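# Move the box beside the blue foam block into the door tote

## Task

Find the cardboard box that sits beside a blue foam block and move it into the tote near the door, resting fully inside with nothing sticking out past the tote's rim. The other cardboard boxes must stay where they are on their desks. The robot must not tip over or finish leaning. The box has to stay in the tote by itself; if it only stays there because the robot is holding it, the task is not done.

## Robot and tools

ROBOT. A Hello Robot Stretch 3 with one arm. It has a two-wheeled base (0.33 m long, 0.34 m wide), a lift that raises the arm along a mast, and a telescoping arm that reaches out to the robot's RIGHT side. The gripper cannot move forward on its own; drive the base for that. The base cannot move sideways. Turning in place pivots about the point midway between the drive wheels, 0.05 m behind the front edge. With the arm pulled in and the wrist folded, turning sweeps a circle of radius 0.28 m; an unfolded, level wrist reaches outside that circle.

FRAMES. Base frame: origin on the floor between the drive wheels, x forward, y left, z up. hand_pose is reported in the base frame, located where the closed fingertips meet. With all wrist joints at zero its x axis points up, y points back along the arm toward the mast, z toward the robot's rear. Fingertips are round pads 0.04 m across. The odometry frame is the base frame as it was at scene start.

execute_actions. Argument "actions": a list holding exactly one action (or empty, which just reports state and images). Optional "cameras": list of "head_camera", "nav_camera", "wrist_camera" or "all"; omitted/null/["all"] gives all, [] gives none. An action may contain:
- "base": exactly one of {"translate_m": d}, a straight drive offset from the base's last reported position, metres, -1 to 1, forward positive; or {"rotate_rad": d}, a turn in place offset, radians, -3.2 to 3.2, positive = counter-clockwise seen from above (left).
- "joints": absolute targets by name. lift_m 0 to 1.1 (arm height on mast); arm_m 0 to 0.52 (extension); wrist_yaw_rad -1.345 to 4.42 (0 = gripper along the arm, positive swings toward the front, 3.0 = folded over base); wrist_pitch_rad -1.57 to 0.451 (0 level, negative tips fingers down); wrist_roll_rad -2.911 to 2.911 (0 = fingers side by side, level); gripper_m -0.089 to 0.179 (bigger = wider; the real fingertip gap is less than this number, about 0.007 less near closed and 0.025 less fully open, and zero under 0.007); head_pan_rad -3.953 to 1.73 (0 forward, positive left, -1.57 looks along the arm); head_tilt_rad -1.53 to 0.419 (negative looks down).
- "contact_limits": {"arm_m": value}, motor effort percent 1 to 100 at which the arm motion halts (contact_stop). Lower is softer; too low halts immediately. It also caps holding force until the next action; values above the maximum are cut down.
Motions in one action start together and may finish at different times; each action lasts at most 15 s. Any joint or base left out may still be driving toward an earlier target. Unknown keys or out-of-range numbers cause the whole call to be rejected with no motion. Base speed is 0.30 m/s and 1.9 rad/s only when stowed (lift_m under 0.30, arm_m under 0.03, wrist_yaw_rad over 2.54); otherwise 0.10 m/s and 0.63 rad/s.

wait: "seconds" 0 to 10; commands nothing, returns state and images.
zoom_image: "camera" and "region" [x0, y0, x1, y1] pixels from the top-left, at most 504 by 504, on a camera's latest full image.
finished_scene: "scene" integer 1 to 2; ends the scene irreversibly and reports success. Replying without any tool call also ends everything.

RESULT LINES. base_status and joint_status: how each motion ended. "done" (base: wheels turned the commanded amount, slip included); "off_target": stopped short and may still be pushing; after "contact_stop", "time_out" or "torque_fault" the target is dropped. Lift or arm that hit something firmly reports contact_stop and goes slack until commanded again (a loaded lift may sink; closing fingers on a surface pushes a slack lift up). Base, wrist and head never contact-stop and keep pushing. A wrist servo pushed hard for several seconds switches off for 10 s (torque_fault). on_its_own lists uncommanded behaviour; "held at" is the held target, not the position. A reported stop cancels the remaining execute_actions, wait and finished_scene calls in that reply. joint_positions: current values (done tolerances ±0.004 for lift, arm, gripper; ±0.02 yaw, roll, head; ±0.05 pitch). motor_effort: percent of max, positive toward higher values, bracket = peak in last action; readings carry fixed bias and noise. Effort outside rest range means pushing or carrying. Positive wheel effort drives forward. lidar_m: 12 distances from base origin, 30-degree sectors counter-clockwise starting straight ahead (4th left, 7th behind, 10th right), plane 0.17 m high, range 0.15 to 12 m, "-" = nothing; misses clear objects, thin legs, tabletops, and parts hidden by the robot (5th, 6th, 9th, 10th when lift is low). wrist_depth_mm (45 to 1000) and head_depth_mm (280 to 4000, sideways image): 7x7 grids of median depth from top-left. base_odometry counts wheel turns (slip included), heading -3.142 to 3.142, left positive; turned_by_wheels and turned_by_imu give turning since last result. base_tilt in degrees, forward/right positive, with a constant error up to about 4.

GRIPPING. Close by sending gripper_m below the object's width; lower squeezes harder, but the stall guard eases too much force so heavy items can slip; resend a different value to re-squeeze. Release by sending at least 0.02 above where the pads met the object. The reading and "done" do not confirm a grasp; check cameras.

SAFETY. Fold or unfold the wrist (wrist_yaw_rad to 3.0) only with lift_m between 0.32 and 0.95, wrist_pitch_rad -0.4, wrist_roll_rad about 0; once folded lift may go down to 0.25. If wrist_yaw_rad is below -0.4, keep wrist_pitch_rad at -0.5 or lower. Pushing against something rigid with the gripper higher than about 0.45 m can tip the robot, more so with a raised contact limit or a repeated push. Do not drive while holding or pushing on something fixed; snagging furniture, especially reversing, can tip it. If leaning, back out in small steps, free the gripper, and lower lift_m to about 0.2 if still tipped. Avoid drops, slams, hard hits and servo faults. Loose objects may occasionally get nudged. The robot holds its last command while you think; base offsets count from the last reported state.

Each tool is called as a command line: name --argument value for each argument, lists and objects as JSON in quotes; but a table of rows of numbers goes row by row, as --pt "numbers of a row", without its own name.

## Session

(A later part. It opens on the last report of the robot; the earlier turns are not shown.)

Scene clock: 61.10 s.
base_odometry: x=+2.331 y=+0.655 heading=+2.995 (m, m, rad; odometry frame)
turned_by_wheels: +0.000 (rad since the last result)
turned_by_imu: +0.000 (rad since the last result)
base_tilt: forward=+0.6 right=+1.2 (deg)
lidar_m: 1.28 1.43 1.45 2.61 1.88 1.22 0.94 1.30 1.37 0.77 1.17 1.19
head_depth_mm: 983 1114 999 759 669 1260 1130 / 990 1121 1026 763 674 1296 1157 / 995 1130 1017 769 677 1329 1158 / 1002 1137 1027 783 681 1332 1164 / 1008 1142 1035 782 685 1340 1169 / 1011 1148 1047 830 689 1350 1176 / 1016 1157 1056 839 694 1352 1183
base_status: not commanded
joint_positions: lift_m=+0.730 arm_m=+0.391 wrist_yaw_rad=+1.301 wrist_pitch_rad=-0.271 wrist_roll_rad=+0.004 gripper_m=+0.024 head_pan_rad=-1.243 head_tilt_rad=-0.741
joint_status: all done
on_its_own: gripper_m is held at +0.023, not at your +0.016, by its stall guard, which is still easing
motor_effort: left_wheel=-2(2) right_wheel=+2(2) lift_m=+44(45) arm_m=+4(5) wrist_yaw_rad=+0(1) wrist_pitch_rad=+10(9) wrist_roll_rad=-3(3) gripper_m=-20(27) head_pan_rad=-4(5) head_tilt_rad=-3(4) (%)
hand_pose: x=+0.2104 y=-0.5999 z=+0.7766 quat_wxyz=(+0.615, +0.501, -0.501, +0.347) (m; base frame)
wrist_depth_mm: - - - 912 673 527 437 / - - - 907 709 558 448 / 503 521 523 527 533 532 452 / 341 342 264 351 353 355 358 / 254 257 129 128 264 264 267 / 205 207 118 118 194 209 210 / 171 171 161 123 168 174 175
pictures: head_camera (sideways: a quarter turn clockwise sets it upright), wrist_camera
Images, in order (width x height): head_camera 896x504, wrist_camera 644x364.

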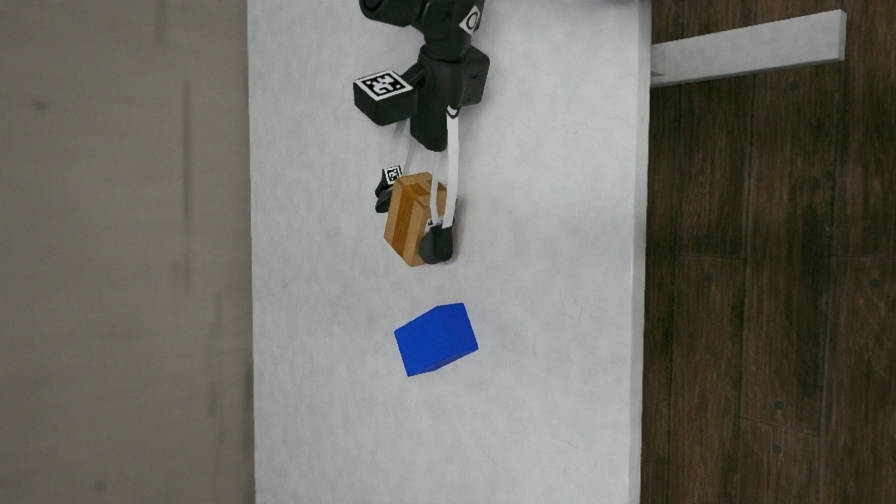

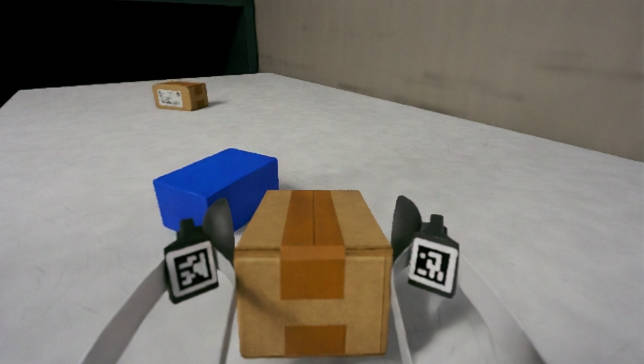

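execute_actions --actions '[{"joints":{"lift_m":0.698}}]' --cameras '["wrist_camera"]'

execute_actions --actions '[{"joints":{"gripper_m":0.11}}]' --cameras '[]'

execute_actions --actions '[{"base":{"translate_m":-0.022},"joints":{"lift_m":0.693,"arm_m":0.385}}]' --cameras '["wrist_camera"]'

Scene clock: 62.67 s.
base_odometry: x=+2.331 y=+0.655 heading=+2.995 (m, m, rad; odometry frame)
turned_by_wheels: +0.000 (rad since the last result)
turned_by_imu: +0.000 (rad since the last result)
base_tilt: forward=+0.6 right=+1.3 (deg)
lidar_m: 1.28 1.44 1.45 2.61 1.89 1.22 0.94 1.31 1.37 0.77 1.16 1.19
head_depth_mm: 984 1112 1000 852 670 1266 1133 / 988 1123 1007 766 673 1300 1156 / 995 1128 1019 784 676 1321 1161 / 1002 1136 1028 791 681 1333 1165 / 1003 1145 1035 783 685 1339 1171 / 1013 1155 1046 829 689 1349 1178 / 1016 1157 1054 837 693 1354 1181
base_status: not commanded
joint_positions: lift_m=+0.698 arm_m=+0.391 wrist_yaw_rad=+1.301 wrist_pitch_rad=-0.271 wrist_roll_rad=+0.004 gripper_m=+0.030 head_pan_rad=-1.243 head_tilt_rad=-0.741
joint_status: all done
on_its_own: gripper_m is held at +0.029, not at your +0.016, by its stall guard, which is not easing now
motor_effort: left_wheel=-2(2) right_wheel=+2(1) lift_m=+23(37) arm_m=+4(4) wrist_yaw_rad=+0(1) wrist_pitch_rad=+9(9) wrist_roll_rad=-3(3) gripper_m=-21(24) head_pan_rad=-5(5) head_tilt_rad=-3(3) (%)
hand_pose: x=+0.2104 y=-0.5999 z=+0.7453 quat_wxyz=(+0.615, +0.501, -0.501, +0.347) (m; base frame)
wrist_depth_mm: - - - 929 672 520 428 / 817 697 871 861 675 549 446 / 405 416 268 417 429 437 429 / 272 255 231 166 281 282 286 / 205 207 122 123 137 210 213 / 164 165 120 119 154 168 168 / 137 137 133 129 134 139 139
pictures: wrist_camera
Images, in order (width x height): wrist_camera 644x364.

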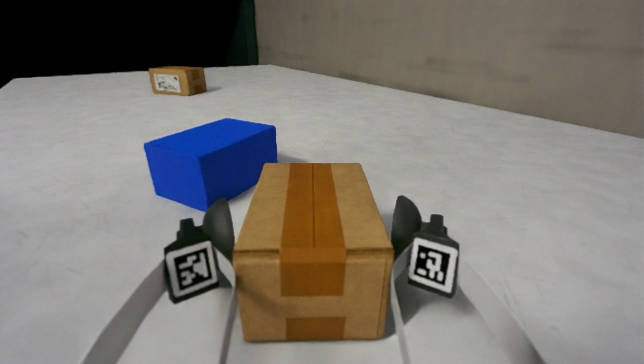

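Scene clock: 63.97 s.
base_odometry: x=+2.331 y=+0.655 heading=+2.995 (m, m, rad; odometry frame)
turned_by_wheels: +0.000 (rad since the last result)
turned_by_imu: +0.000 (rad since the last result)
base_tilt: forward=+0.6 right=+1.2 (deg)
lidar_m: 1.28 1.44 1.45 2.61 1.88 1.22 0.94 1.31 1.36 0.77 1.16 1.18
head_depth_mm: 985 1114 996 849 670 1258 1131 / 989 1122 1008 - 675 1299 1158 / 992 1126 1018 780 678 1326 1161 / 997 1134 1026 792 681 1334 1168 / 1008 1145 1035 783 685 1341 1173 / 1013 1151 1045 828 690 1346 1176 / 1019 1158 1059 837 694 1349 1177
base_status: not commanded
joint_positions: lift_m=+0.698 arm_m=+0.391 wrist_yaw_rad=+1.301 wrist_pitch_rad=-0.271 wrist_roll_rad=+0.004 gripper_m=+0.110 head_pan_rad=-1.243 head_tilt_rad=-0.741
joint_status: all done
motor_effort: left_wheel=-2(2) right_wheel=+2(2) lift_m=+23(23) arm_m=+4(4) wrist_yaw_rad=+0(0) wrist_pitch_rad=+9(10) wrist_roll_rad=-3(3) gripper_m=+0(85) head_pan_rad=-4(4) head_tilt_rad=-3(4) (%)
hand_pose: x=+0.2104 y=-0.5999 z=+0.7453 quat_wxyz=(+0.615, +0.501, -0.501, +0.347) (m; base frame)
wrist_depth_mm: - - - 907 663 525 430 / 832 695 852 865 677 555 446 / 409 413 267 427 430 436 433 / 273 257 230 167 282 283 287 / 205 212 137 123 194 212 212 / 164 169 138 119 155 167 169 / 141 137 133 129 139 139 140
pictures: none
No camera images: the call's "cameras" was empty. Leave "cameras" out to get every camera's image.

Scene clock: 65.67 s.
base_odometry: x=+2.353 y=+0.652 heading=+2.995 (m, m, rad; odometry frame)
turned_by_wheels: +0.000 (rad since the last result)
turned_by_imu: +0.000 (rad since the last result)
base_tilt: forward=+0.6 right=+1.2 (deg)
lidar_m: 1.31 1.46 1.48 2.61 1.87 1.51 0.92 1.29 1.37 0.77 1.17 1.21
head_depth_mm: 991 1119 1002 850 671 1304 1133 / 993 1128 1012 - 673 1313 1159 / 1000 1135 1018 814 677 1323 1161 / 1008 1139 1030 789 682 1333 1164 / 1011 1152 1035 799 686 1338 1167 / 1017 1158 1045 809 689 1343 1176 / 1022 1166 1053 835 694 1355 1178
base_status: done
joint_positions: lift_m=+0.693 arm_m=+0.385 wrist_yaw_rad=+1.301 wrist_pitch_rad=-0.271 wrist_roll_rad=+0.004 gripper_m=+0.110 head_pan_rad=-1.243 head_tilt_rad=-0.741
joint_status: all done
motor_effort: left_wheel=-2(7) right_wheel=+2(3) lift_m=+23(23) arm_m=-1(2) wrist_yaw_rad=+0(1) wrist_pitch_rad=+9(9) wrist_roll_rad=-3(3) gripper_m=+0(1) head_pan_rad=-4(4) head_tilt_rad=-4(4) (%)
hand_pose: x=+0.2104 y=-0.5945 z=+0.7404 quat_wxyz=(+0.615, +0.501, -0.501, +0.347) (m; base frame)
wrist_depth_mm: - - - 948 683 544 439 / 803 666 675 838 698 556 454 / 399 400 278 408 408 418 424 / 263 263 244 155 271 273 277 / 196 201 140 136 191 203 203 / 158 161 153 147 154 161 161 / 136 131 132 133 133 134 134
pictures: wrist_camera
Images, in order (width x height): wrist_camera 644x364.

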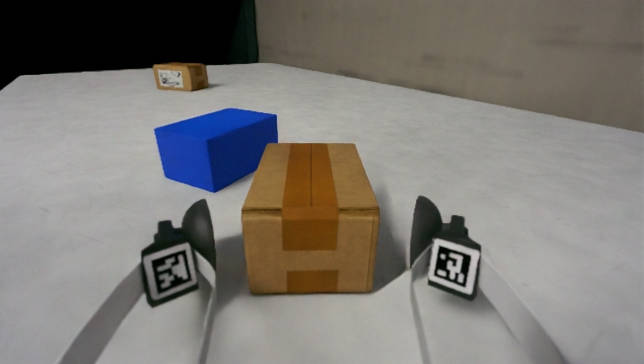

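execute_actions --actions '[{"joints":{"gripper_m":0.012}}]' --cameras '["wrist_camera"]'

execute_actions --actions '[{"joints":{"lift_m":0.73}}]' --cameras '["wrist_camera","head_camera"]'

Scene clock: 67.53 s.
base_odometry: x=+2.353 y=+0.652 heading=+2.995 (m, m, rad; odometry frame)
turned_by_wheels: +0.000 (rad since the last result)
turned_by_imu: -0.001 (rad since the last result)
base_tilt: forward=+0.6 right=+1.2 (deg)
lidar_m: 1.30 1.45 1.49 2.61 1.87 1.51 0.92 1.29 1.37 0.77 1.17 1.21
head_depth_mm: 994 1120 1001 852 670 1302 1132 / 995 1129 1007 - 672 1308 1154 / 999 1132 1017 792 676 1325 1159 / 1005 1144 1027 789 682 1330 1170 / 1009 1149 1038 800 684 1339 1172 / 1018 1157 1045 809 688 1343 1179 / 1027 1164 1055 836 694 1350 1178
base_status: not commanded
joint_positions: lift_m=+0.693 arm_m=+0.385 wrist_yaw_rad=+1.301 wrist_pitch_rad=-0.271 wrist_roll_rad=+0.004 gripper_m=+0.013 head_pan_rad=-1.243 head_tilt_rad=-0.741
joint_status: all done
motor_effort: left_wheel=-2(2) right_wheel=+2(2) lift_m=+23(23) arm_m=-1(1) wrist_yaw_rad=+0(0) wrist_pitch_rad=+9(9) wrist_roll_rad=-3(3) gripper_m=-18(98) head_pan_rad=-5(5) head_tilt_rad=-3(3) (%)
hand_pose: x=+0.2104 y=-0.5945 z=+0.7404 quat_wxyz=(+0.615, +0.501, -0.501, +0.347) (m; base frame)
wrist_depth_mm: - - - 953 687 537 442 / 795 687 691 838 682 555 460 / 394 398 278 407 414 415 421 / 261 263 245 154 268 273 275 / 196 198 132 131 201 202 204 / 157 158 147 143 151 162 161 / 131 131 132 133 133 133 134
pictures: wrist_camera
Images, in order (width x height): wrist_camera 644x364.

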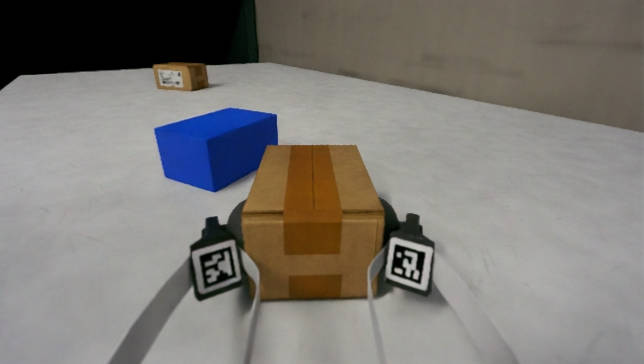

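Scene clock: 68.67 s.
base_odometry: x=+2.353 y=+0.652 heading=+2.995 (m, m, rad; odometry frame)
turned_by_wheels: +0.000 (rad since the last result)
turned_by_imu: +0.000 (rad since the last result)
base_tilt: forward=+0.6 right=+1.2 (deg)
lidar_m: 1.30 1.45 1.48 2.60 1.87 1.51 0.91 1.29 1.37 0.77 1.17 1.21
head_depth_mm: 987 1121 1002 758 670 1302 1132 / 993 1126 1012 765 674 1306 1155 / 1000 1134 1017 772 678 1328 1159 / 1006 1142 1029 770 680 1335 1165 / 1012 1154 1036 800 684 1342 1169 / 1018 1155 1044 809 690 1345 1175 / 1025 1166 1056 836 694 1350 1178
base_status: not commanded
joint_positions: lift_m=+0.730 arm_m=+0.385 wrist_yaw_rad=+1.301 wrist_pitch_rad=-0.272 wrist_roll_rad=+0.004 gripper_m=+0.013 head_pan_rad=-1.243 head_tilt_rad=-0.741
joint_status: all done
motor_effort: left_wheel=-2(2) right_wheel=+1(2) lift_m=+44(48) arm_m=-1(1) wrist_yaw_rad=-1(1) wrist_pitch_rad=+9(9) wrist_roll_rad=-3(3) gripper_m=-19(19) head_pan_rad=-5(4) head_tilt_rad=-4(4) (%)
hand_pose: x=+0.2103 y=-0.5945 z=+0.7763 quat_wxyz=(+0.615, +0.501, -0.500, +0.347) (m; base frame)
wrist_depth_mm: - - - 945 686 538 442 / - - - 901 706 550 456 / 510 515 523 531 533 540 462 / 343 339 263 153 351 355 357 / 255 255 132 131 261 264 266 / 205 207 191 143 193 209 210 / 170 171 172 173 172 174 174
pictures: head_camera (sideways: a quarter turn clockwise sets it upright), wrist_camera
Images, in order (width x height): head_camera 896x504, wrist_camera 644x364.

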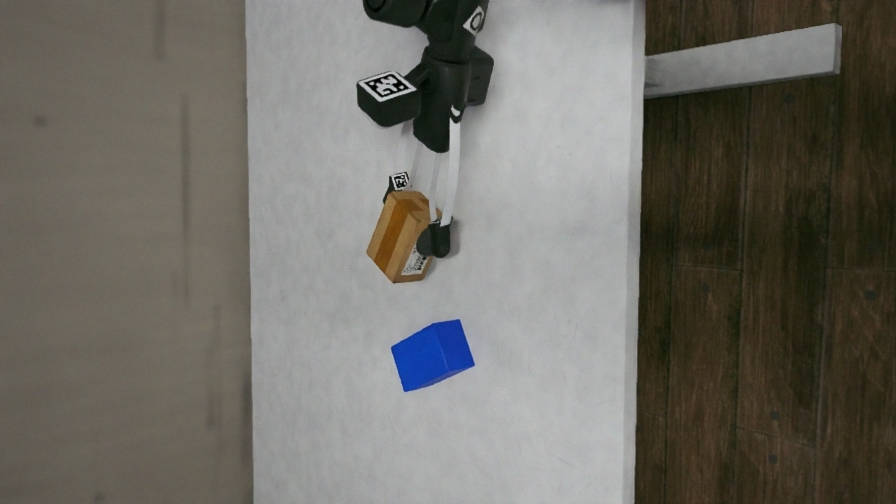

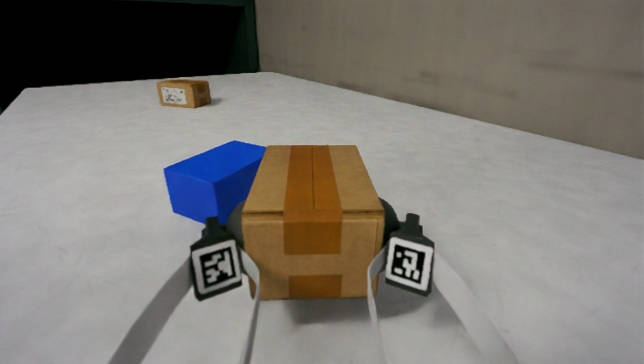

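execute_actions --actions '[{"joints":{"lift_m":0.77,"arm_m":0.27,"head_pan_rad":0,"head_tilt_rad":-0.8}}]' --cameras '[]'

execute_actions --actions '[{"base":{"rotate_rad":1.44},"joints":{"arm_m":0.003,"wrist_yaw_rad":2.62,"wrist_pitch_rad":-0.35}}]' --cameras '["nav_camera","wrist_camera"]'

execute_actions --actions '[{"base":{"translate_m":0.4},"joints":{"lift_m":0.285}}]' --cameras '["nav_camera"]'

Scene clock: 72.77 s.
base_odometry: x=+2.353 y=+0.652 heading=+2.995 (m, m, rad; odometry frame)
turned_by_wheels: +0.000 (rad since the last result)
turned_by_imu: -0.001 (rad since the last result)
base_tilt: forward=+0.6 right=+1.2 (deg)
lidar_m: 1.31 1.46 1.49 2.61 1.87 1.51 0.92 1.29 1.37 0.77 1.17 1.21
head_depth_mm: 1735 1190 927 827 1480 1277 1130 / 1697 1201 1000 1753 1478 1285 1135 / 1646 1626 1977 1766 1491 1295 1142 / 1598 1631 1979 1762 1502 1304 1149 / 1147 1355 1635 1745 1511 1306 1153 / 1495 1621 1949 1746 1518 1311 1160 / 1478 1601 1900 1729 1533 1323 1163
base_status: not commanded
joint_positions: lift_m=+0.770 arm_m=+0.270 wrist_yaw_rad=+1.301 wrist_pitch_rad=-0.272 wrist_roll_rad=+0.004 gripper_m=+0.013 head_pan_rad=-0.007 head_tilt_rad=-0.790
joint_status: all done
motor_effort: left_wheel=-2(2) right_wheel=+1(1) lift_m=+44(45) arm_m=-1(3) wrist_yaw_rad=-2(0) wrist_pitch_rad=+10(10) wrist_roll_rad=-3(3) gripper_m=-18(19) head_pan_rad=+5(59) head_tilt_rad=-4(8) (%)
hand_pose: x=+0.2102 y=-0.4795 z=+0.8163 quat_wxyz=(+0.615, +0.501, -0.500, +0.347) (m; base frame)
wrist_depth_mm: - - - - 807 634 529 / - - - - 839 649 537 / - 650 656 671 667 636 557 / - 432 421 154 443 444 449 / - 324 132 131 331 332 336 / - 259 239 142 243 265 266 / 971 217 218 218 218 220 220
pictures: none
No camera images: the call's "cameras" was empty. Leave "cameras" out to get every camera's image.

Scene clock: 76.03 s.
base_odometry: x=+2.353 y=+0.652 heading=-1.849 (m, m, rad; odometry frame)
turned_by_wheels: +1.440 (rad since the last result)
turned_by_imu: +1.412 (rad since the last result)
base_tilt: forward=+0.6 right=+1.2 (deg)
lidar_m: 2.06 2.60 1.20 0.91 1.29 1.38 0.77 1.17 1.25 1.21 1.31 1.45
head_depth_mm: 1867 2071 2075 1732 1474 1284 1132 / 2753 2771 2143 1754 1489 1287 1137 / 2649 2796 2164 1764 1487 1294 1144 / 2530 2715 2189 1776 1505 1299 1157 / 2426 2656 2201 1797 1509 1306 1152 / 2317 2581 2205 1799 1522 1315 1159 / 2245 2523 2237 1822 1529 1319 1164
base_status: done
joint_positions: lift_m=+0.770 arm_m=+0.003 wrist_yaw_rad=+2.618 wrist_pitch_rad=-0.370 wrist_roll_rad=+0.004 gripper_m=+0.013 head_pan_rad=-0.007 head_tilt_rad=-0.790
joint_status: all done
motor_effort: left_wheel=-2(7) right_wheel=+2(4) lift_m=+44(44) arm_m=-1(2) wrist_yaw_rad=+1(5) wrist_pitch_rad=+9(10) wrist_roll_rad=-3(3) gripper_m=-20(19) head_pan_rad=+4(4) head_tilt_rad=-3(4) (%)
hand_pose: x=+0.0939 y=+0.0510 z=+0.7932 quat_wxyz=(+0.306, +0.706, -0.055, +0.636) (m; base frame)
wrist_depth_mm: - - - - - - - / - - - - - - - / - - - - - - - / - - - 153 - - - / - - 132 131 - - - / - - - 143 - - - / 948 907 941 926 947 927 935
pictures: nav_camera (sideways: a quarter turn counterclockwise sets it upright), wrist_camera
Images, in order (width x height): nav_camera 672x504, wrist_camera 644x364.

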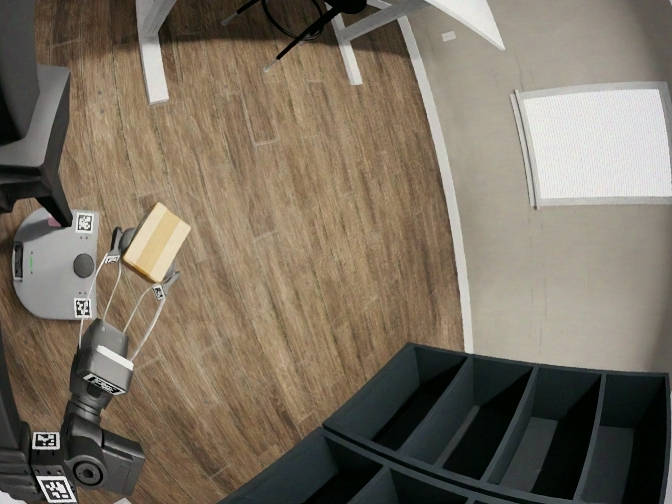

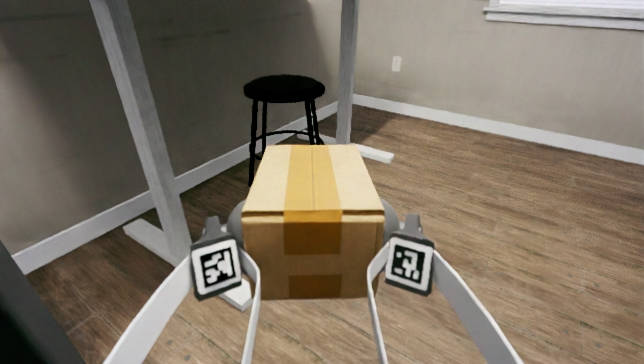

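Scene clock: 81.47 s.
base_odometry: x=+2.243 y=+0.267 heading=-1.849 (m, m, rad; odometry frame)
turned_by_wheels: +0.000 (rad since the last result)
turned_by_imu: -0.003 (rad since the last result)
base_tilt: forward=+0.6 right=+1.1 (deg)
lidar_m: 2.27 2.24 1.03 1.16 0.98 1.56 1.16 1.53 1.35 1.26 1.17 1.68
head_depth_mm: 2490 2616 1923 1738 1476 1279 1133 / 2373 2610 2140 1758 1488 1290 1136 / 2270 2535 2177 1765 1497 1295 1142 / 2156 2471 2176 1781 1497 1297 1147 / 2076 2370 2190 1796 1511 1301 1156 / 1999 2251 2220 1794 1515 1313 1157 / 1920 2148 2247 1821 1524 1321 1164
base_status: done
joint_positions: lift_m=+0.285 arm_m=+0.003 wrist_yaw_rad=+2.618 wrist_pitch_rad=-0.371 wrist_roll_rad=+0.004 gripper_m=+0.013 head_pan_rad=-0.007 head_tilt_rad=-0.790
joint_status: all done
motor_effort: left_wheel=-2(4) right_wheel=+1(5) lift_m=+23(36) arm_m=-1(1) wrist_yaw_rad=+3(1) wrist_pitch_rad=+9(9) wrist_roll_rad=-3(3) gripper_m=-19(19) head_pan_rad=+4(4) head_tilt_rad=-3(4) (%)
hand_pose: x=+0.0938 y=+0.0510 z=+0.3088 quat_wxyz=(+0.306, +0.706, -0.054, +0.636) (m; base frame)
wrist_depth_mm: - - - - - - - / - - - - - - - / - - - - - - - / 784 779 758 154 799 814 801 / 606 603 132 131 629 635 627 / 498 502 479 143 487 515 519 / - 445 440 437 441 440 445
pictures: nav_camera (sideways: a quarter turn counterclockwise sets it upright)
Images, in order (width x height): nav_camera 672x504.

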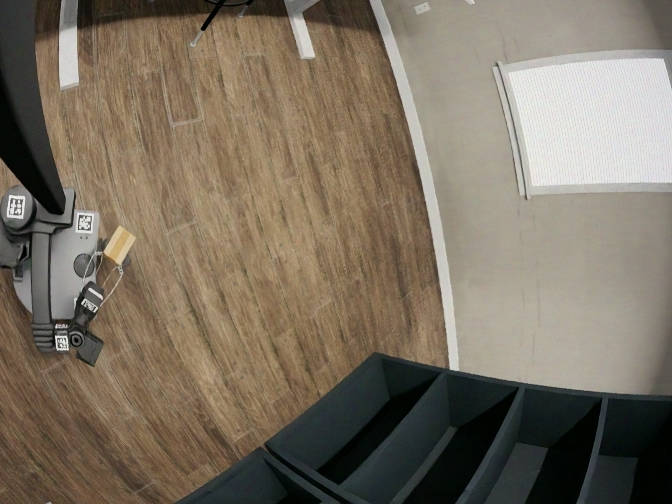

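execute_actions --actions '[{"base":{"translate_m":1.0}}]' --cameras '[]'

execute_actions --actions '[{"base":{"translate_m":0.9}}]' --cameras '["nav_camera"]'

Scene clock: 86.90 s.
base_odometry: x=+1.968 y=-0.695 heading=-1.849 (m, m, rad; odometry frame)
turned_by_wheels: +0.000 (rad since the last result)
turned_by_imu: -0.004 (rad since the last result)
base_tilt: forward=+0.6 right=+1.2 (deg)
lidar_m: 1.34 1.32 1.42 1.45 1.87 1.60 2.17 2.04 0.94 0.89 0.91 0.79
head_depth_mm: 1452 1690 1979 1747 1474 1281 1133 / 1383 1598 1888 1750 1480 1289 1135 / 1317 1513 1782 1755 1495 1293 1143 / 1258 1439 1676 1779 1505 1300 1144 / 1206 1374 1586 1752 1512 1312 1150 / 1163 1310 1508 1714 1522 1315 1161 / 1117 1256 1431 1667 1536 1318 1160
base_status: done
joint_positions: lift_m=+0.285 arm_m=+0.003 wrist_yaw_rad=+2.618 wrist_pitch_rad=-0.371 wrist_roll_rad=+0.004 gripper_m=+0.013 head_pan_rad=-0.007 head_tilt_rad=-0.791
joint_status: not commanded
motor_effort: left_wheel=-2(7) right_wheel=+1(7) lift_m=+23(24) arm_m=-1(1) wrist_yaw_rad=+2(2) wrist_pitch_rad=+9(9) wrist_roll_rad=-3(2) gripper_m=-19(19) head_pan_rad=+4(4) head_tilt_rad=-3(3) (%)
hand_pose: x=+0.0938 y=+0.0510 z=+0.3088 quat_wxyz=(+0.306, +0.706, -0.054, +0.636) (m; base frame)
wrist_depth_mm: - - - - - - 902 / - - - - - - 963 / - - - - - - - / 768 764 760 154 804 795 788 / 609 618 132 131 632 627 625 / 507 506 478 142 486 521 522 / - 443 435 441 445 445 442
pictures: none
No camera images: the call's "cameras" was empty. Leave "cameras" out to get every camera's image.

Scene clock: 91.60 s.
base_odometry: x=+1.721 y=-1.560 heading=-1.849 (m, m, rad; odometry frame)
turned_by_wheels: +0.000 (rad since the last result)
turned_by_imu: -0.004 (rad since the last result)
base_tilt: forward=+0.6 right=+1.2 (deg)
lidar_m: 0.51 0.50 0.54 0.80 1.81 2.20 3.08 1.38 0.58 0.73 1.40 0.65
head_depth_mm: 519 604 724 905 1204 1281 1132 / 495 572 678 832 1079 1267 1135 / 472 541 637 772 975 1234 1142 / 451 514 599 717 894 1184 1149 / 432 491 567 672 821 1065 1152 / 416 469 538 631 761 966 1133 / 400 449 512 594 711 881 1107
base_status: done
joint_positions: lift_m=+0.285 arm_m=+0.003 wrist_yaw_rad=+2.618 wrist_pitch_rad=-0.371 wrist_roll_rad=+0.004 gripper_m=+0.013 head_pan_rad=-0.007 head_tilt_rad=-0.791
joint_status: not commanded
motor_effort: left_wheel=-2(7) right_wheel=+1(7) lift_m=+24(23) arm_m=-1(1) wrist_yaw_rad=+1(2) wrist_pitch_rad=+9(9) wrist_roll_rad=-3(3) gripper_m=-18(19) head_pan_rad=+5(4) head_tilt_rad=-3(3) (%)
hand_pose: x=+0.0938 y=+0.0510 z=+0.3088 quat_wxyz=(+0.306, +0.706, -0.054, +0.636) (m; base frame)
wrist_depth_mm: - 811 632 526 456 390 346 / - 903 700 572 482 418 365 / - 952 784 609 521 442 387 / 769 776 719 154 554 466 407 / 607 611 132 131 559 496 432 / 512 511 474 143 481 504 452 / - 442 437 443 442 440 440
pictures: nav_camera (sideways: a quarter turn counterclockwise sets it upright)
Images, in order (width x height): nav_camera 672x504.

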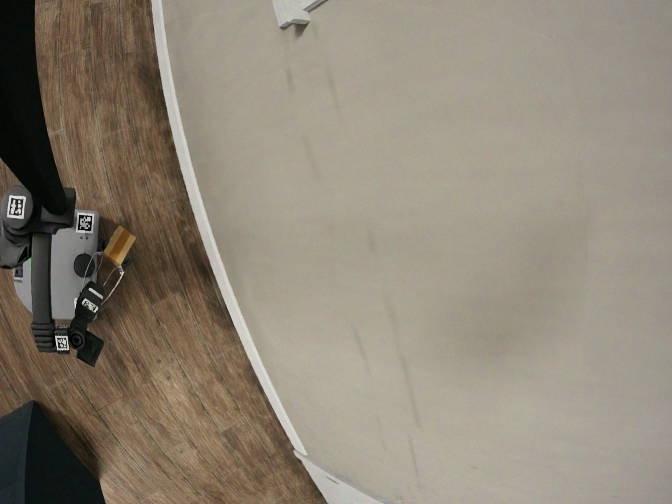

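execute_actions --actions '[{"base":{"rotate_rad":-1.175}}]' --cameras '[]'

execute_actions --actions '[{"base":{"translate_m":1.0}}]' --cameras '["head_camera"]'

Scene clock: 94.23 s.
base_odometry: x=+1.721 y=-1.560 heading=-3.024 (m, m, rad; odometry frame)
turned_by_wheels: -1.175 (rad since the last result)
turned_by_imu: -1.149 (rad since the last result)
base_tilt: forward=+0.6 right=+1.2 (deg)
lidar_m: 2.04 0.73 0.53 0.51 0.52 0.70 1.80 2.21 3.09 2.31 0.58 0.64
head_depth_mm: 2281 2521 2125 1731 1476 1275 1132 / 2302 2544 2126 1754 1484 1284 1138 / 2287 2570 2160 1764 1493 1291 1144 / 2264 2557 2161 1772 1504 1296 1147 / 2269 2533 2193 1781 1507 1308 1155 / 2196 2185 2063 1752 1517 1313 1159 / 1507 1470 1486 1459 1421 1286 1161
base_status: done
joint_positions: lift_m=+0.285 arm_m=+0.003 wrist_yaw_rad=+2.618 wrist_pitch_rad=-0.371 wrist_roll_rad=+0.004 gripper_m=+0.013 head_pan_rad=-0.007 head_tilt_rad=-0.791
joint_status: not commanded
motor_effort: left_wheel=+2(10) right_wheel=-1(6) lift_m=+23(24) arm_m=-1(1) wrist_yaw_rad=+2(3) wrist_pitch_rad=+9(9) wrist_roll_rad=-3(3) gripper_m=-19(18) head_pan_rad=+4(4) head_tilt_rad=-3(3) (%)
hand_pose: x=+0.0938 y=+0.0510 z=+0.3088 quat_wxyz=(+0.306, +0.706, -0.054, +0.636) (m; base frame)
wrist_depth_mm: 396 442 511 595 725 912 - / 414 475 548 656 791 - - / 439 506 582 680 874 - - / 471 530 604 153 782 795 798 / 497 575 132 131 628 621 633 / 499 508 475 143 487 517 519 / - 447 436 439 434 438 441
pictures: none
No camera images: the call's "cameras" was empty. Leave "cameras" out to get every camera's image.

Scene clock: 99.17 s.
base_odometry: x=+0.728 y=-1.678 heading=-3.024 (m, m, rad; odometry frame)
turned_by_wheels: +0.000 (rad since the last result)
turned_by_imu: -0.004 (rad since the last result)
base_tilt: forward=+0.5 right=+1.2 (deg)
lidar_m: 1.55 0.74 0.55 0.53 0.54 0.73 1.90 0.64 0.48 0.68 2.26 1.61
head_depth_mm: 1368 1570 1836 1731 1475 1280 1132 / 1364 1565 1838 1751 1478 1287 1135 / 1362 1563 1837 1767 1496 1297 1141 / 1359 1557 1823 1695 1471 1299 1149 / 1355 1550 1826 1785 1508 1304 1149 / 1357 1553 1817 1798 1521 1310 1154 / 1351 1504 1567 1468 1432 1296 1167
base_status: done
joint_positions: lift_m=+0.285 arm_m=+0.003 wrist_yaw_rad=+2.618 wrist_pitch_rad=-0.371 wrist_roll_rad=+0.004 gripper_m=+0.013 head_pan_rad=-0.007 head_tilt_rad=-0.791
joint_status: not commanded
motor_effort: left_wheel=+2(11) right_wheel=-2(4) lift_m=+23(23) arm_m=-1(1) wrist_yaw_rad=+1(2) wrist_pitch_rad=+9(9) wrist_roll_rad=-2(3) gripper_m=-19(19) head_pan_rad=+4(3) head_tilt_rad=-3(4) (%)
hand_pose: x=+0.0938 y=+0.0510 z=+0.3087 quat_wxyz=(+0.306, +0.706, -0.054, +0.636) (m; base frame)
wrist_depth_mm: 409 466 529 602 731 962 - / 430 494 569 651 808 - - / 456 519 602 699 900 - - / 487 551 623 153 788 804 760 / 510 566 132 131 635 629 638 / 500 499 478 143 486 519 521 / - 444 438 437 440 437 444
pictures: head_camera (sideways: a quarter turn clockwise sets it upright)
Images, in order (width x height): head_camera 896x504.

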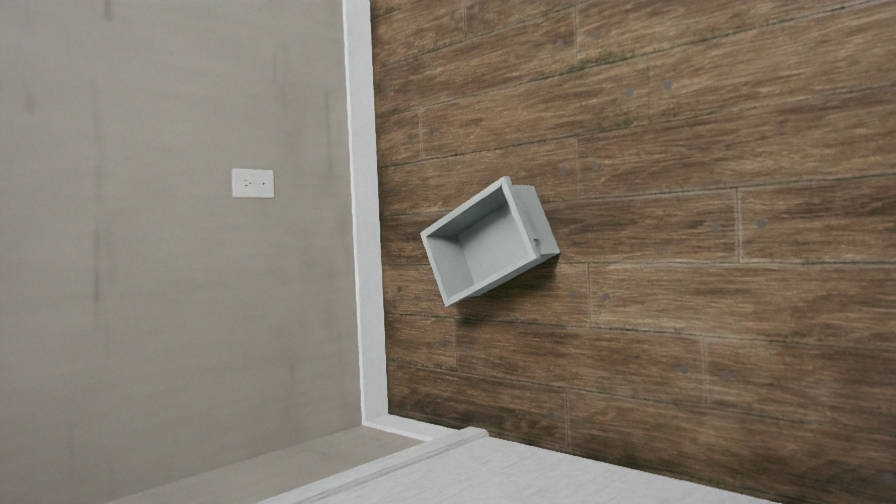

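execute_actions --actions '[{"base":{"translate_m":0.45},"joints":{"lift_m":0.298}}]' --cameras '[]'

execute_actions --actions '[{"base":{"rotate_rad":1.59},"joints":{"wrist_yaw_rad":0.46,"arm_m":0.33,"head_pan_rad":-1.5,"head_tilt_rad":-1.0}}]' --cameras '[]'

execute_actions --actions '[{"joints":{"wrist_pitch_rad":-0.63,"lift_m":0.22}}]' --cameras '["head_camera","wrist_camera"]'

Scene clock: 104.17 s.
base_odometry: x=+0.281 y=-1.730 heading=-3.024 (m, m, rad; odometry frame)
turned_by_wheels: +0.000 (rad since the last result)
turned_by_imu: -0.002 (rad since the last result)
base_tilt: forward=+0.6 right=+1.2 (deg)
lidar_m: 1.10 0.75 0.54 0.51 0.52 0.74 1.93 0.77 0.89 2.28 1.60 1.15
head_depth_mm: 955 1095 1280 1545 1480 1285 1130 / 952 1097 1282 1545 1479 1288 1137 / 953 1090 1276 1540 1487 1251 1141 / 948 1092 1274 1535 1507 1296 1149 / 950 1083 1271 1528 1510 1310 1149 / 949 1080 1270 1528 1520 1316 1156 / 945 1080 1262 1468 1462 1302 1165
base_status: done
joint_positions: lift_m=+0.298 arm_m=+0.003 wrist_yaw_rad=+2.618 wrist_pitch_rad=-0.371 wrist_roll_rad=+0.004 gripper_m=+0.013 head_pan_rad=-0.007 head_tilt_rad=-0.791
joint_status: all done
motor_effort: left_wheel=+2(11) right_wheel=-2(5) lift_m=+44(46) arm_m=-1(1) wrist_yaw_rad=+3(2) wrist_pitch_rad=+9(10) wrist_roll_rad=-3(3) gripper_m=-18(19) head_pan_rad=+4(4) head_tilt_rad=-3(3) (%)
hand_pose: x=+0.0937 y=+0.0510 z=+0.3209 quat_wxyz=(+0.306, +0.706, -0.054, +0.636) (m; base frame)
wrist_depth_mm: 406 452 518 620 730 920 768 / 422 480 563 657 798 956 798 / 443 520 584 701 922 - 824 / 475 551 628 153 809 813 782 / 509 587 132 131 647 647 596 / 521 532 492 143 497 486 417 / 451 457 455 446 453 456 431
pictures: none
No camera images: the call's "cameras" was empty. Leave "cameras" out to get every camera's image.

Scene clock: 107.80 s.
base_odometry: x=+0.281 y=-1.730 heading=-1.434 (m, m, rad; odometry frame)
turned_by_wheels: +1.590 (rad since the last result)
turned_by_imu: +1.558 (rad since the last result)
base_tilt: forward=+0.6 right=+1.2 (deg)
lidar_m: 0.51 0.52 0.76 2.02 0.79 0.89 2.41 1.58 1.14 1.10 0.74 0.54
head_depth_mm: 1022 1211 1498 1488 1328 1197 1107 / 1035 1226 1507 1528 1333 1204 - / 1038 1236 1530 1545 1302 1215 - / 1047 1248 1549 1439 1344 1218 1109 / 1057 1258 1564 1522 1358 1226 1114 / 1063 1270 1546 1524 1364 1225 1122 / 1072 1216 1304 1275 1295 1218 1124
base_status: done
joint_positions: lift_m=+0.298 arm_m=+0.330 wrist_yaw_rad=+0.461 wrist_pitch_rad=-0.371 wrist_roll_rad=+0.003 gripper_m=+0.013 head_pan_rad=-1.493 head_tilt_rad=-0.988
joint_status: all done
motor_effort: left_wheel=-2(9) right_wheel=+2(6) lift_m=+44(44) arm_m=+4(6) wrist_yaw_rad=-1(5) wrist_pitch_rad=+9(9) wrist_roll_rad=-2(3) gripper_m=-19(19) head_pan_rad=-4(59) head_tilt_rad=-4(17) (%)
hand_pose: x=+0.0808 y=-0.6808 z=+0.3209 quat_wxyz=(+0.706, +0.286, -0.647, +0.031) (m; base frame)
wrist_depth_mm: 415 522 571 511 458 418 380 / 427 542 625 559 494 444 407 / 446 571 696 584 538 477 434 / 436 585 714 153 579 512 460 / 443 581 132 130 600 543 498 / 467 520 487 143 501 534 512 / 443 440 449 334 443 452 453
pictures: none
No camera images: the call's "cameras" was empty. Leave "cameras" out to get every camera's image.

Scene clock: 109.33 s.
base_odometry: x=+0.281 y=-1.730 heading=-1.434 (m, m, rad; odometry frame)
turned_by_wheels: +0.000 (rad since the last result)
turned_by_imu: +0.000 (rad since the last result)
base_tilt: forward=+0.6 right=+1.2 (deg)
lidar_m: 0.51 0.52 0.75 2.02 0.79 0.90 2.41 1.58 1.15 0.64 0.74 0.54
head_depth_mm: 1024 1215 1496 1485 1325 1201 1110 / 1030 1224 1510 1492 1337 1206 - / 1037 1236 1530 1527 1302 1212 - / 1048 1247 1547 1516 1343 1220 1112 / 1052 1259 1555 1526 1359 1223 1116 / 1064 1269 1545 1528 1368 1229 1121 / 1070 1216 1297 1271 1290 1215 1121
base_status: not commanded
joint_positions: lift_m=+0.220 arm_m=+0.330 wrist_yaw_rad=+0.461 wrist_pitch_rad=-0.646 wrist_roll_rad=+0.003 gripper_m=+0.013 head_pan_rad=-1.493 head_tilt_rad=-0.988
joint_status: all done
motor_effort: left_wheel=-2(2) right_wheel=+1(2) lift_m=+23(36) arm_m=+4(5) wrist_yaw_rad=-1(1) wrist_pitch_rad=+7(10) wrist_roll_rad=-2(2) gripper_m=-19(19) head_pan_rad=-5(4) head_tilt_rad=-4(4) (%)
hand_pose: x=+0.0630 y=-0.6450 z=+0.1856 quat_wxyz=(+0.704, +0.372, -0.602, -0.066) (m; base frame)
wrist_depth_mm: 430 542 610 547 491 442 403 / 442 559 620 589 537 475 439 / 438 500 514 522 517 509 469 / 424 434 287 154 360 450 454 / 369 371 132 131 244 384 391 / 328 330 217 143 300 341 344 / 296 291 266 301 288 306 304
pictures: head_camera (sideways: a quarter turn clockwise sets it upright), wrist_camera
Images, in order (width x height): head_camera 896x504, wrist_camera 644x364.

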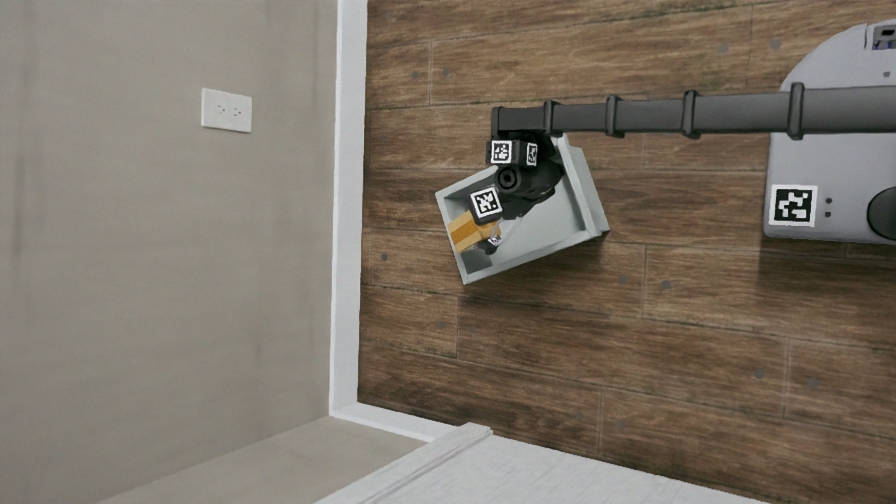

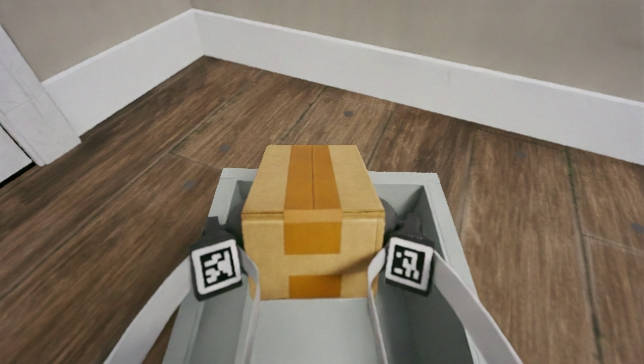

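execute_actions --actions '[{"base":{"translate_m":-0.015},"joints":{"lift_m":0.085}}]' --cameras '["wrist_camera"]'

Scene clock: 111.77 s.
base_odometry: x=+0.279 y=-1.716 heading=-1.434 (m, m, rad; odometry frame)
turned_by_wheels: +0.000 (rad since the last result)
turned_by_imu: -0.001 (rad since the last result)
base_tilt: forward=+0.6 right=+1.2 (deg)
lidar_m: 0.53 0.57 0.78 2.08 0.79 0.90 2.41 1.57 1.15 1.10 0.76 0.55
head_depth_mm: 1024 1216 1495 1491 1329 1201 1113 / 1033 1221 1513 1497 1328 1202 - / 1038 1233 1520 1504 1301 1214 - / 1046 1243 1544 1519 1331 1219 1110 / 1054 1258 1553 1520 1361 1225 1113 / 1062 1278 1574 1525 1366 1232 1121 / 1073 1245 1331 1309 1320 1220 1123
base_status: done
joint_positions: lift_m=+0.087 arm_m=+0.330 wrist_yaw_rad=+0.461 wrist_pitch_rad=-0.626 wrist_roll_rad=+0.004 gripper_m=+0.013 head_pan_rad=-1.493 head_tilt_rad=-0.988
joint_status: lift_m contact_stop (moved -0.133 of -0.135)
on_its_own: lift_m is slack since a contact_stop, until your next command for it
motor_effort: left_wheel=-1(7) right_wheel=-1(2) lift_m=+33(33) arm_m=+3(4) wrist_yaw_rad=-1(0) wrist_pitch_rad=-1(7) wrist_roll_rad=-2(3) gripper_m=-19(19) head_pan_rad=-5(4) head_tilt_rad=-4(4) (%)
hand_pose: x=+0.0645 y=-0.6483 z=+0.0559 quat_wxyz=(+0.704, +0.366, -0.606, -0.059) (m; base frame)
wrist_depth_mm: 426 487 504 502 450 425 385 / 389 171 207 206 207 177 406 / 300 148 232 232 230 141 336 / 109 148 235 153 244 135 262 / 109 150 132 132 196 134 97 / 110 140 192 143 193 132 89 / 110 151 179 181 182 124 89
pictures: wrist_camera
Images, in order (width x height): wrist_camera 644x364.

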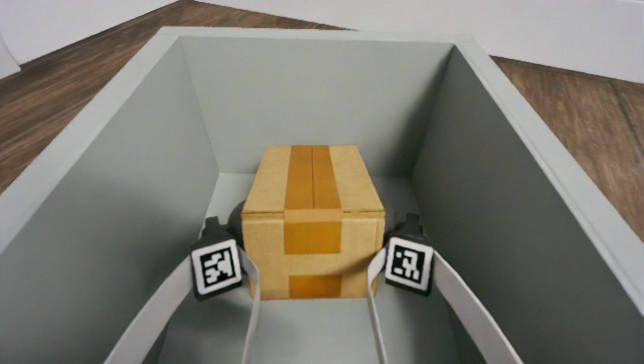

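execute_actions --actions '[{"joints":{"lift_m":0.092,"gripper_m":0.09}}]' --cameras '["wrist_camera"]'

execute_actions --actions '[{"joints":{"lift_m":0.21}}]' --cameras '["wrist_camera","head_camera"]'

Scene clock: 113.50 s.
base_odometry: x=+0.279 y=-1.716 heading=-1.434 (m, m, rad; odometry frame)
turned_by_wheels: +0.000 (rad since the last result)
turned_by_imu: -0.001 (rad since the last result)
base_tilt: forward=+0.5 right=+1.2 (deg)
lidar_m: 0.53 0.57 0.77 2.08 0.79 0.89 2.41 1.58 1.14 1.10 0.76 0.55
head_depth_mm: 1023 1212 1498 1485 1329 1201 1106 / 1032 1229 1503 1501 1337 1206 - / 1038 1237 1530 1504 1306 1213 - / 1049 1247 1540 1515 1330 1220 1111 / 1055 1257 1564 1522 1353 1220 1111 / 1065 1274 1567 1530 1362 1226 1120 / 1070 1244 1333 1313 1320 1221 1119
base_status: not commanded
joint_positions: lift_m=+0.092 arm_m=+0.330 wrist_yaw_rad=+0.461 wrist_pitch_rad=-0.645 wrist_roll_rad=+0.004 gripper_m=+0.090 head_pan_rad=-1.493 head_tilt_rad=-0.988
joint_status: all done
motor_effort: left_wheel=-1(1) right_wheel=+1(1) lift_m=+44(46) arm_m=+2(2) wrist_yaw_rad=+0(1) wrist_pitch_rad=+7(7) wrist_roll_rad=-3(2) gripper_m=+0(84) head_pan_rad=-4(4) head_tilt_rad=-4(4) (%)
hand_pose: x=+0.0631 y=-0.6454 z=+0.0570 quat_wxyz=(+0.703, +0.371, -0.603, -0.066) (m; base frame)
wrist_depth_mm: 426 477 196 195 449 426 393 / 374 163 211 209 208 172 406 / 290 149 234 242 235 139 326 / 109 149 253 263 250 134 261 / 110 150 221 171 224 133 97 / 110 136 192 150 197 124 89 / 110 165 175 140 179 142 89
pictures: wrist_camera
Images, in order (width x height): wrist_camera 644x364.

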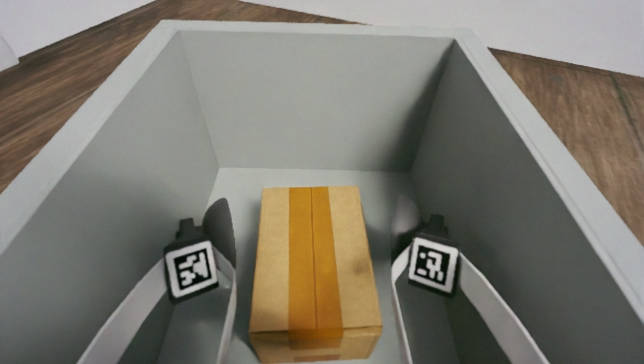

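Scene clock: 115.40 s.
base_odometry: x=+0.279 y=-1.716 heading=-1.434 (m, m, rad; odometry frame)
turned_by_wheels: +0.000 (rad since the last result)
turned_by_imu: -0.001 (rad since the last result)
base_tilt: forward=+0.6 right=+1.2 (deg)
lidar_m: 0.53 0.57 0.78 2.08 0.79 0.90 2.41 1.58 1.15 1.10 0.76 0.55
head_depth_mm: 1027 1213 1492 1480 1325 1198 1109 / 1027 1223 1509 1500 1333 1204 - / 1036 1237 1528 1525 1302 1210 - / 1048 1246 1542 1517 1329 1217 1111 / 1055 1260 1559 1518 1358 1225 1115 / 1063 1275 1570 1534 1366 1230 1120 / 1073 1245 1331 1314 1318 1219 1121
base_status: not commanded
joint_positions: lift_m=+0.210 arm_m=+0.330 wrist_yaw_rad=+0.461 wrist_pitch_rad=-0.645 wrist_roll_rad=+0.004 gripper_m=+0.090 head_pan_rad=-1.493 head_tilt_rad=-0.988
joint_status: all done
motor_effort: left_wheel=-1(1) right_wheel=+1(1) lift_m=+43(45) arm_m=+2(2) wrist_yaw_rad=-2(1) wrist_pitch_rad=+7(6) wrist_roll_rad=-3(3) gripper_m=+0(0) head_pan_rad=-4(4) head_tilt_rad=-5(5) (%)
hand_pose: x=+0.0631 y=-0.6454 z=+0.1751 quat_wxyz=(+0.703, +0.371, -0.603, -0.066) (m; base frame)
wrist_depth_mm: 437 550 599 537 497 442 403 / 451 554 605 577 537 476 435 / 453 493 498 496 511 492 467 / 410 412 282 285 296 432 431 / 361 364 348 350 350 376 378 / 321 323 312 277 299 331 334 / 286 189 276 243 253 290 297
pictures: head_camera (sideways: a quarter turn clockwise sets it upright), wrist_camera
Images, in order (width x height): head_camera 896x504, wrist_camera 644x364.

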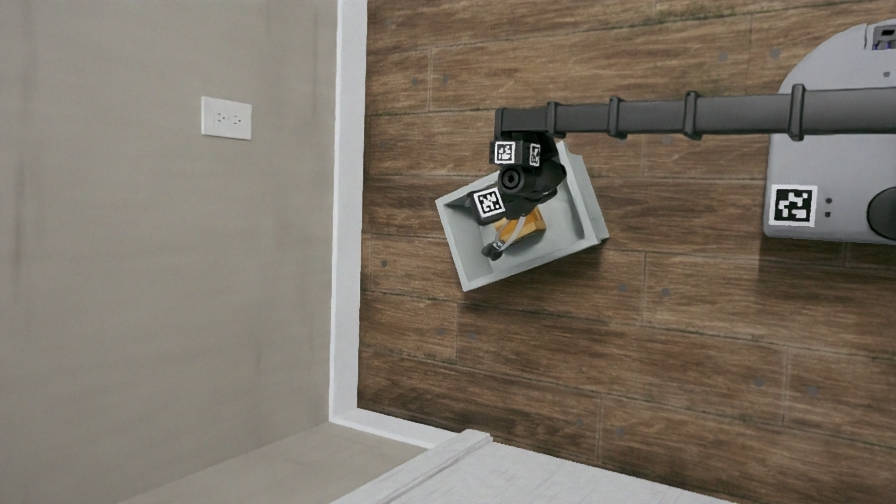

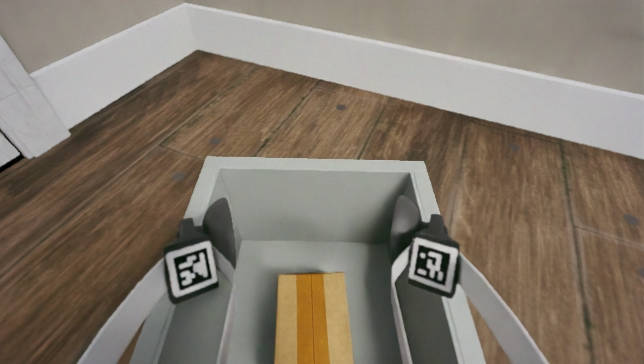

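finished_scene --scene 2

The scene is finished: the task was done.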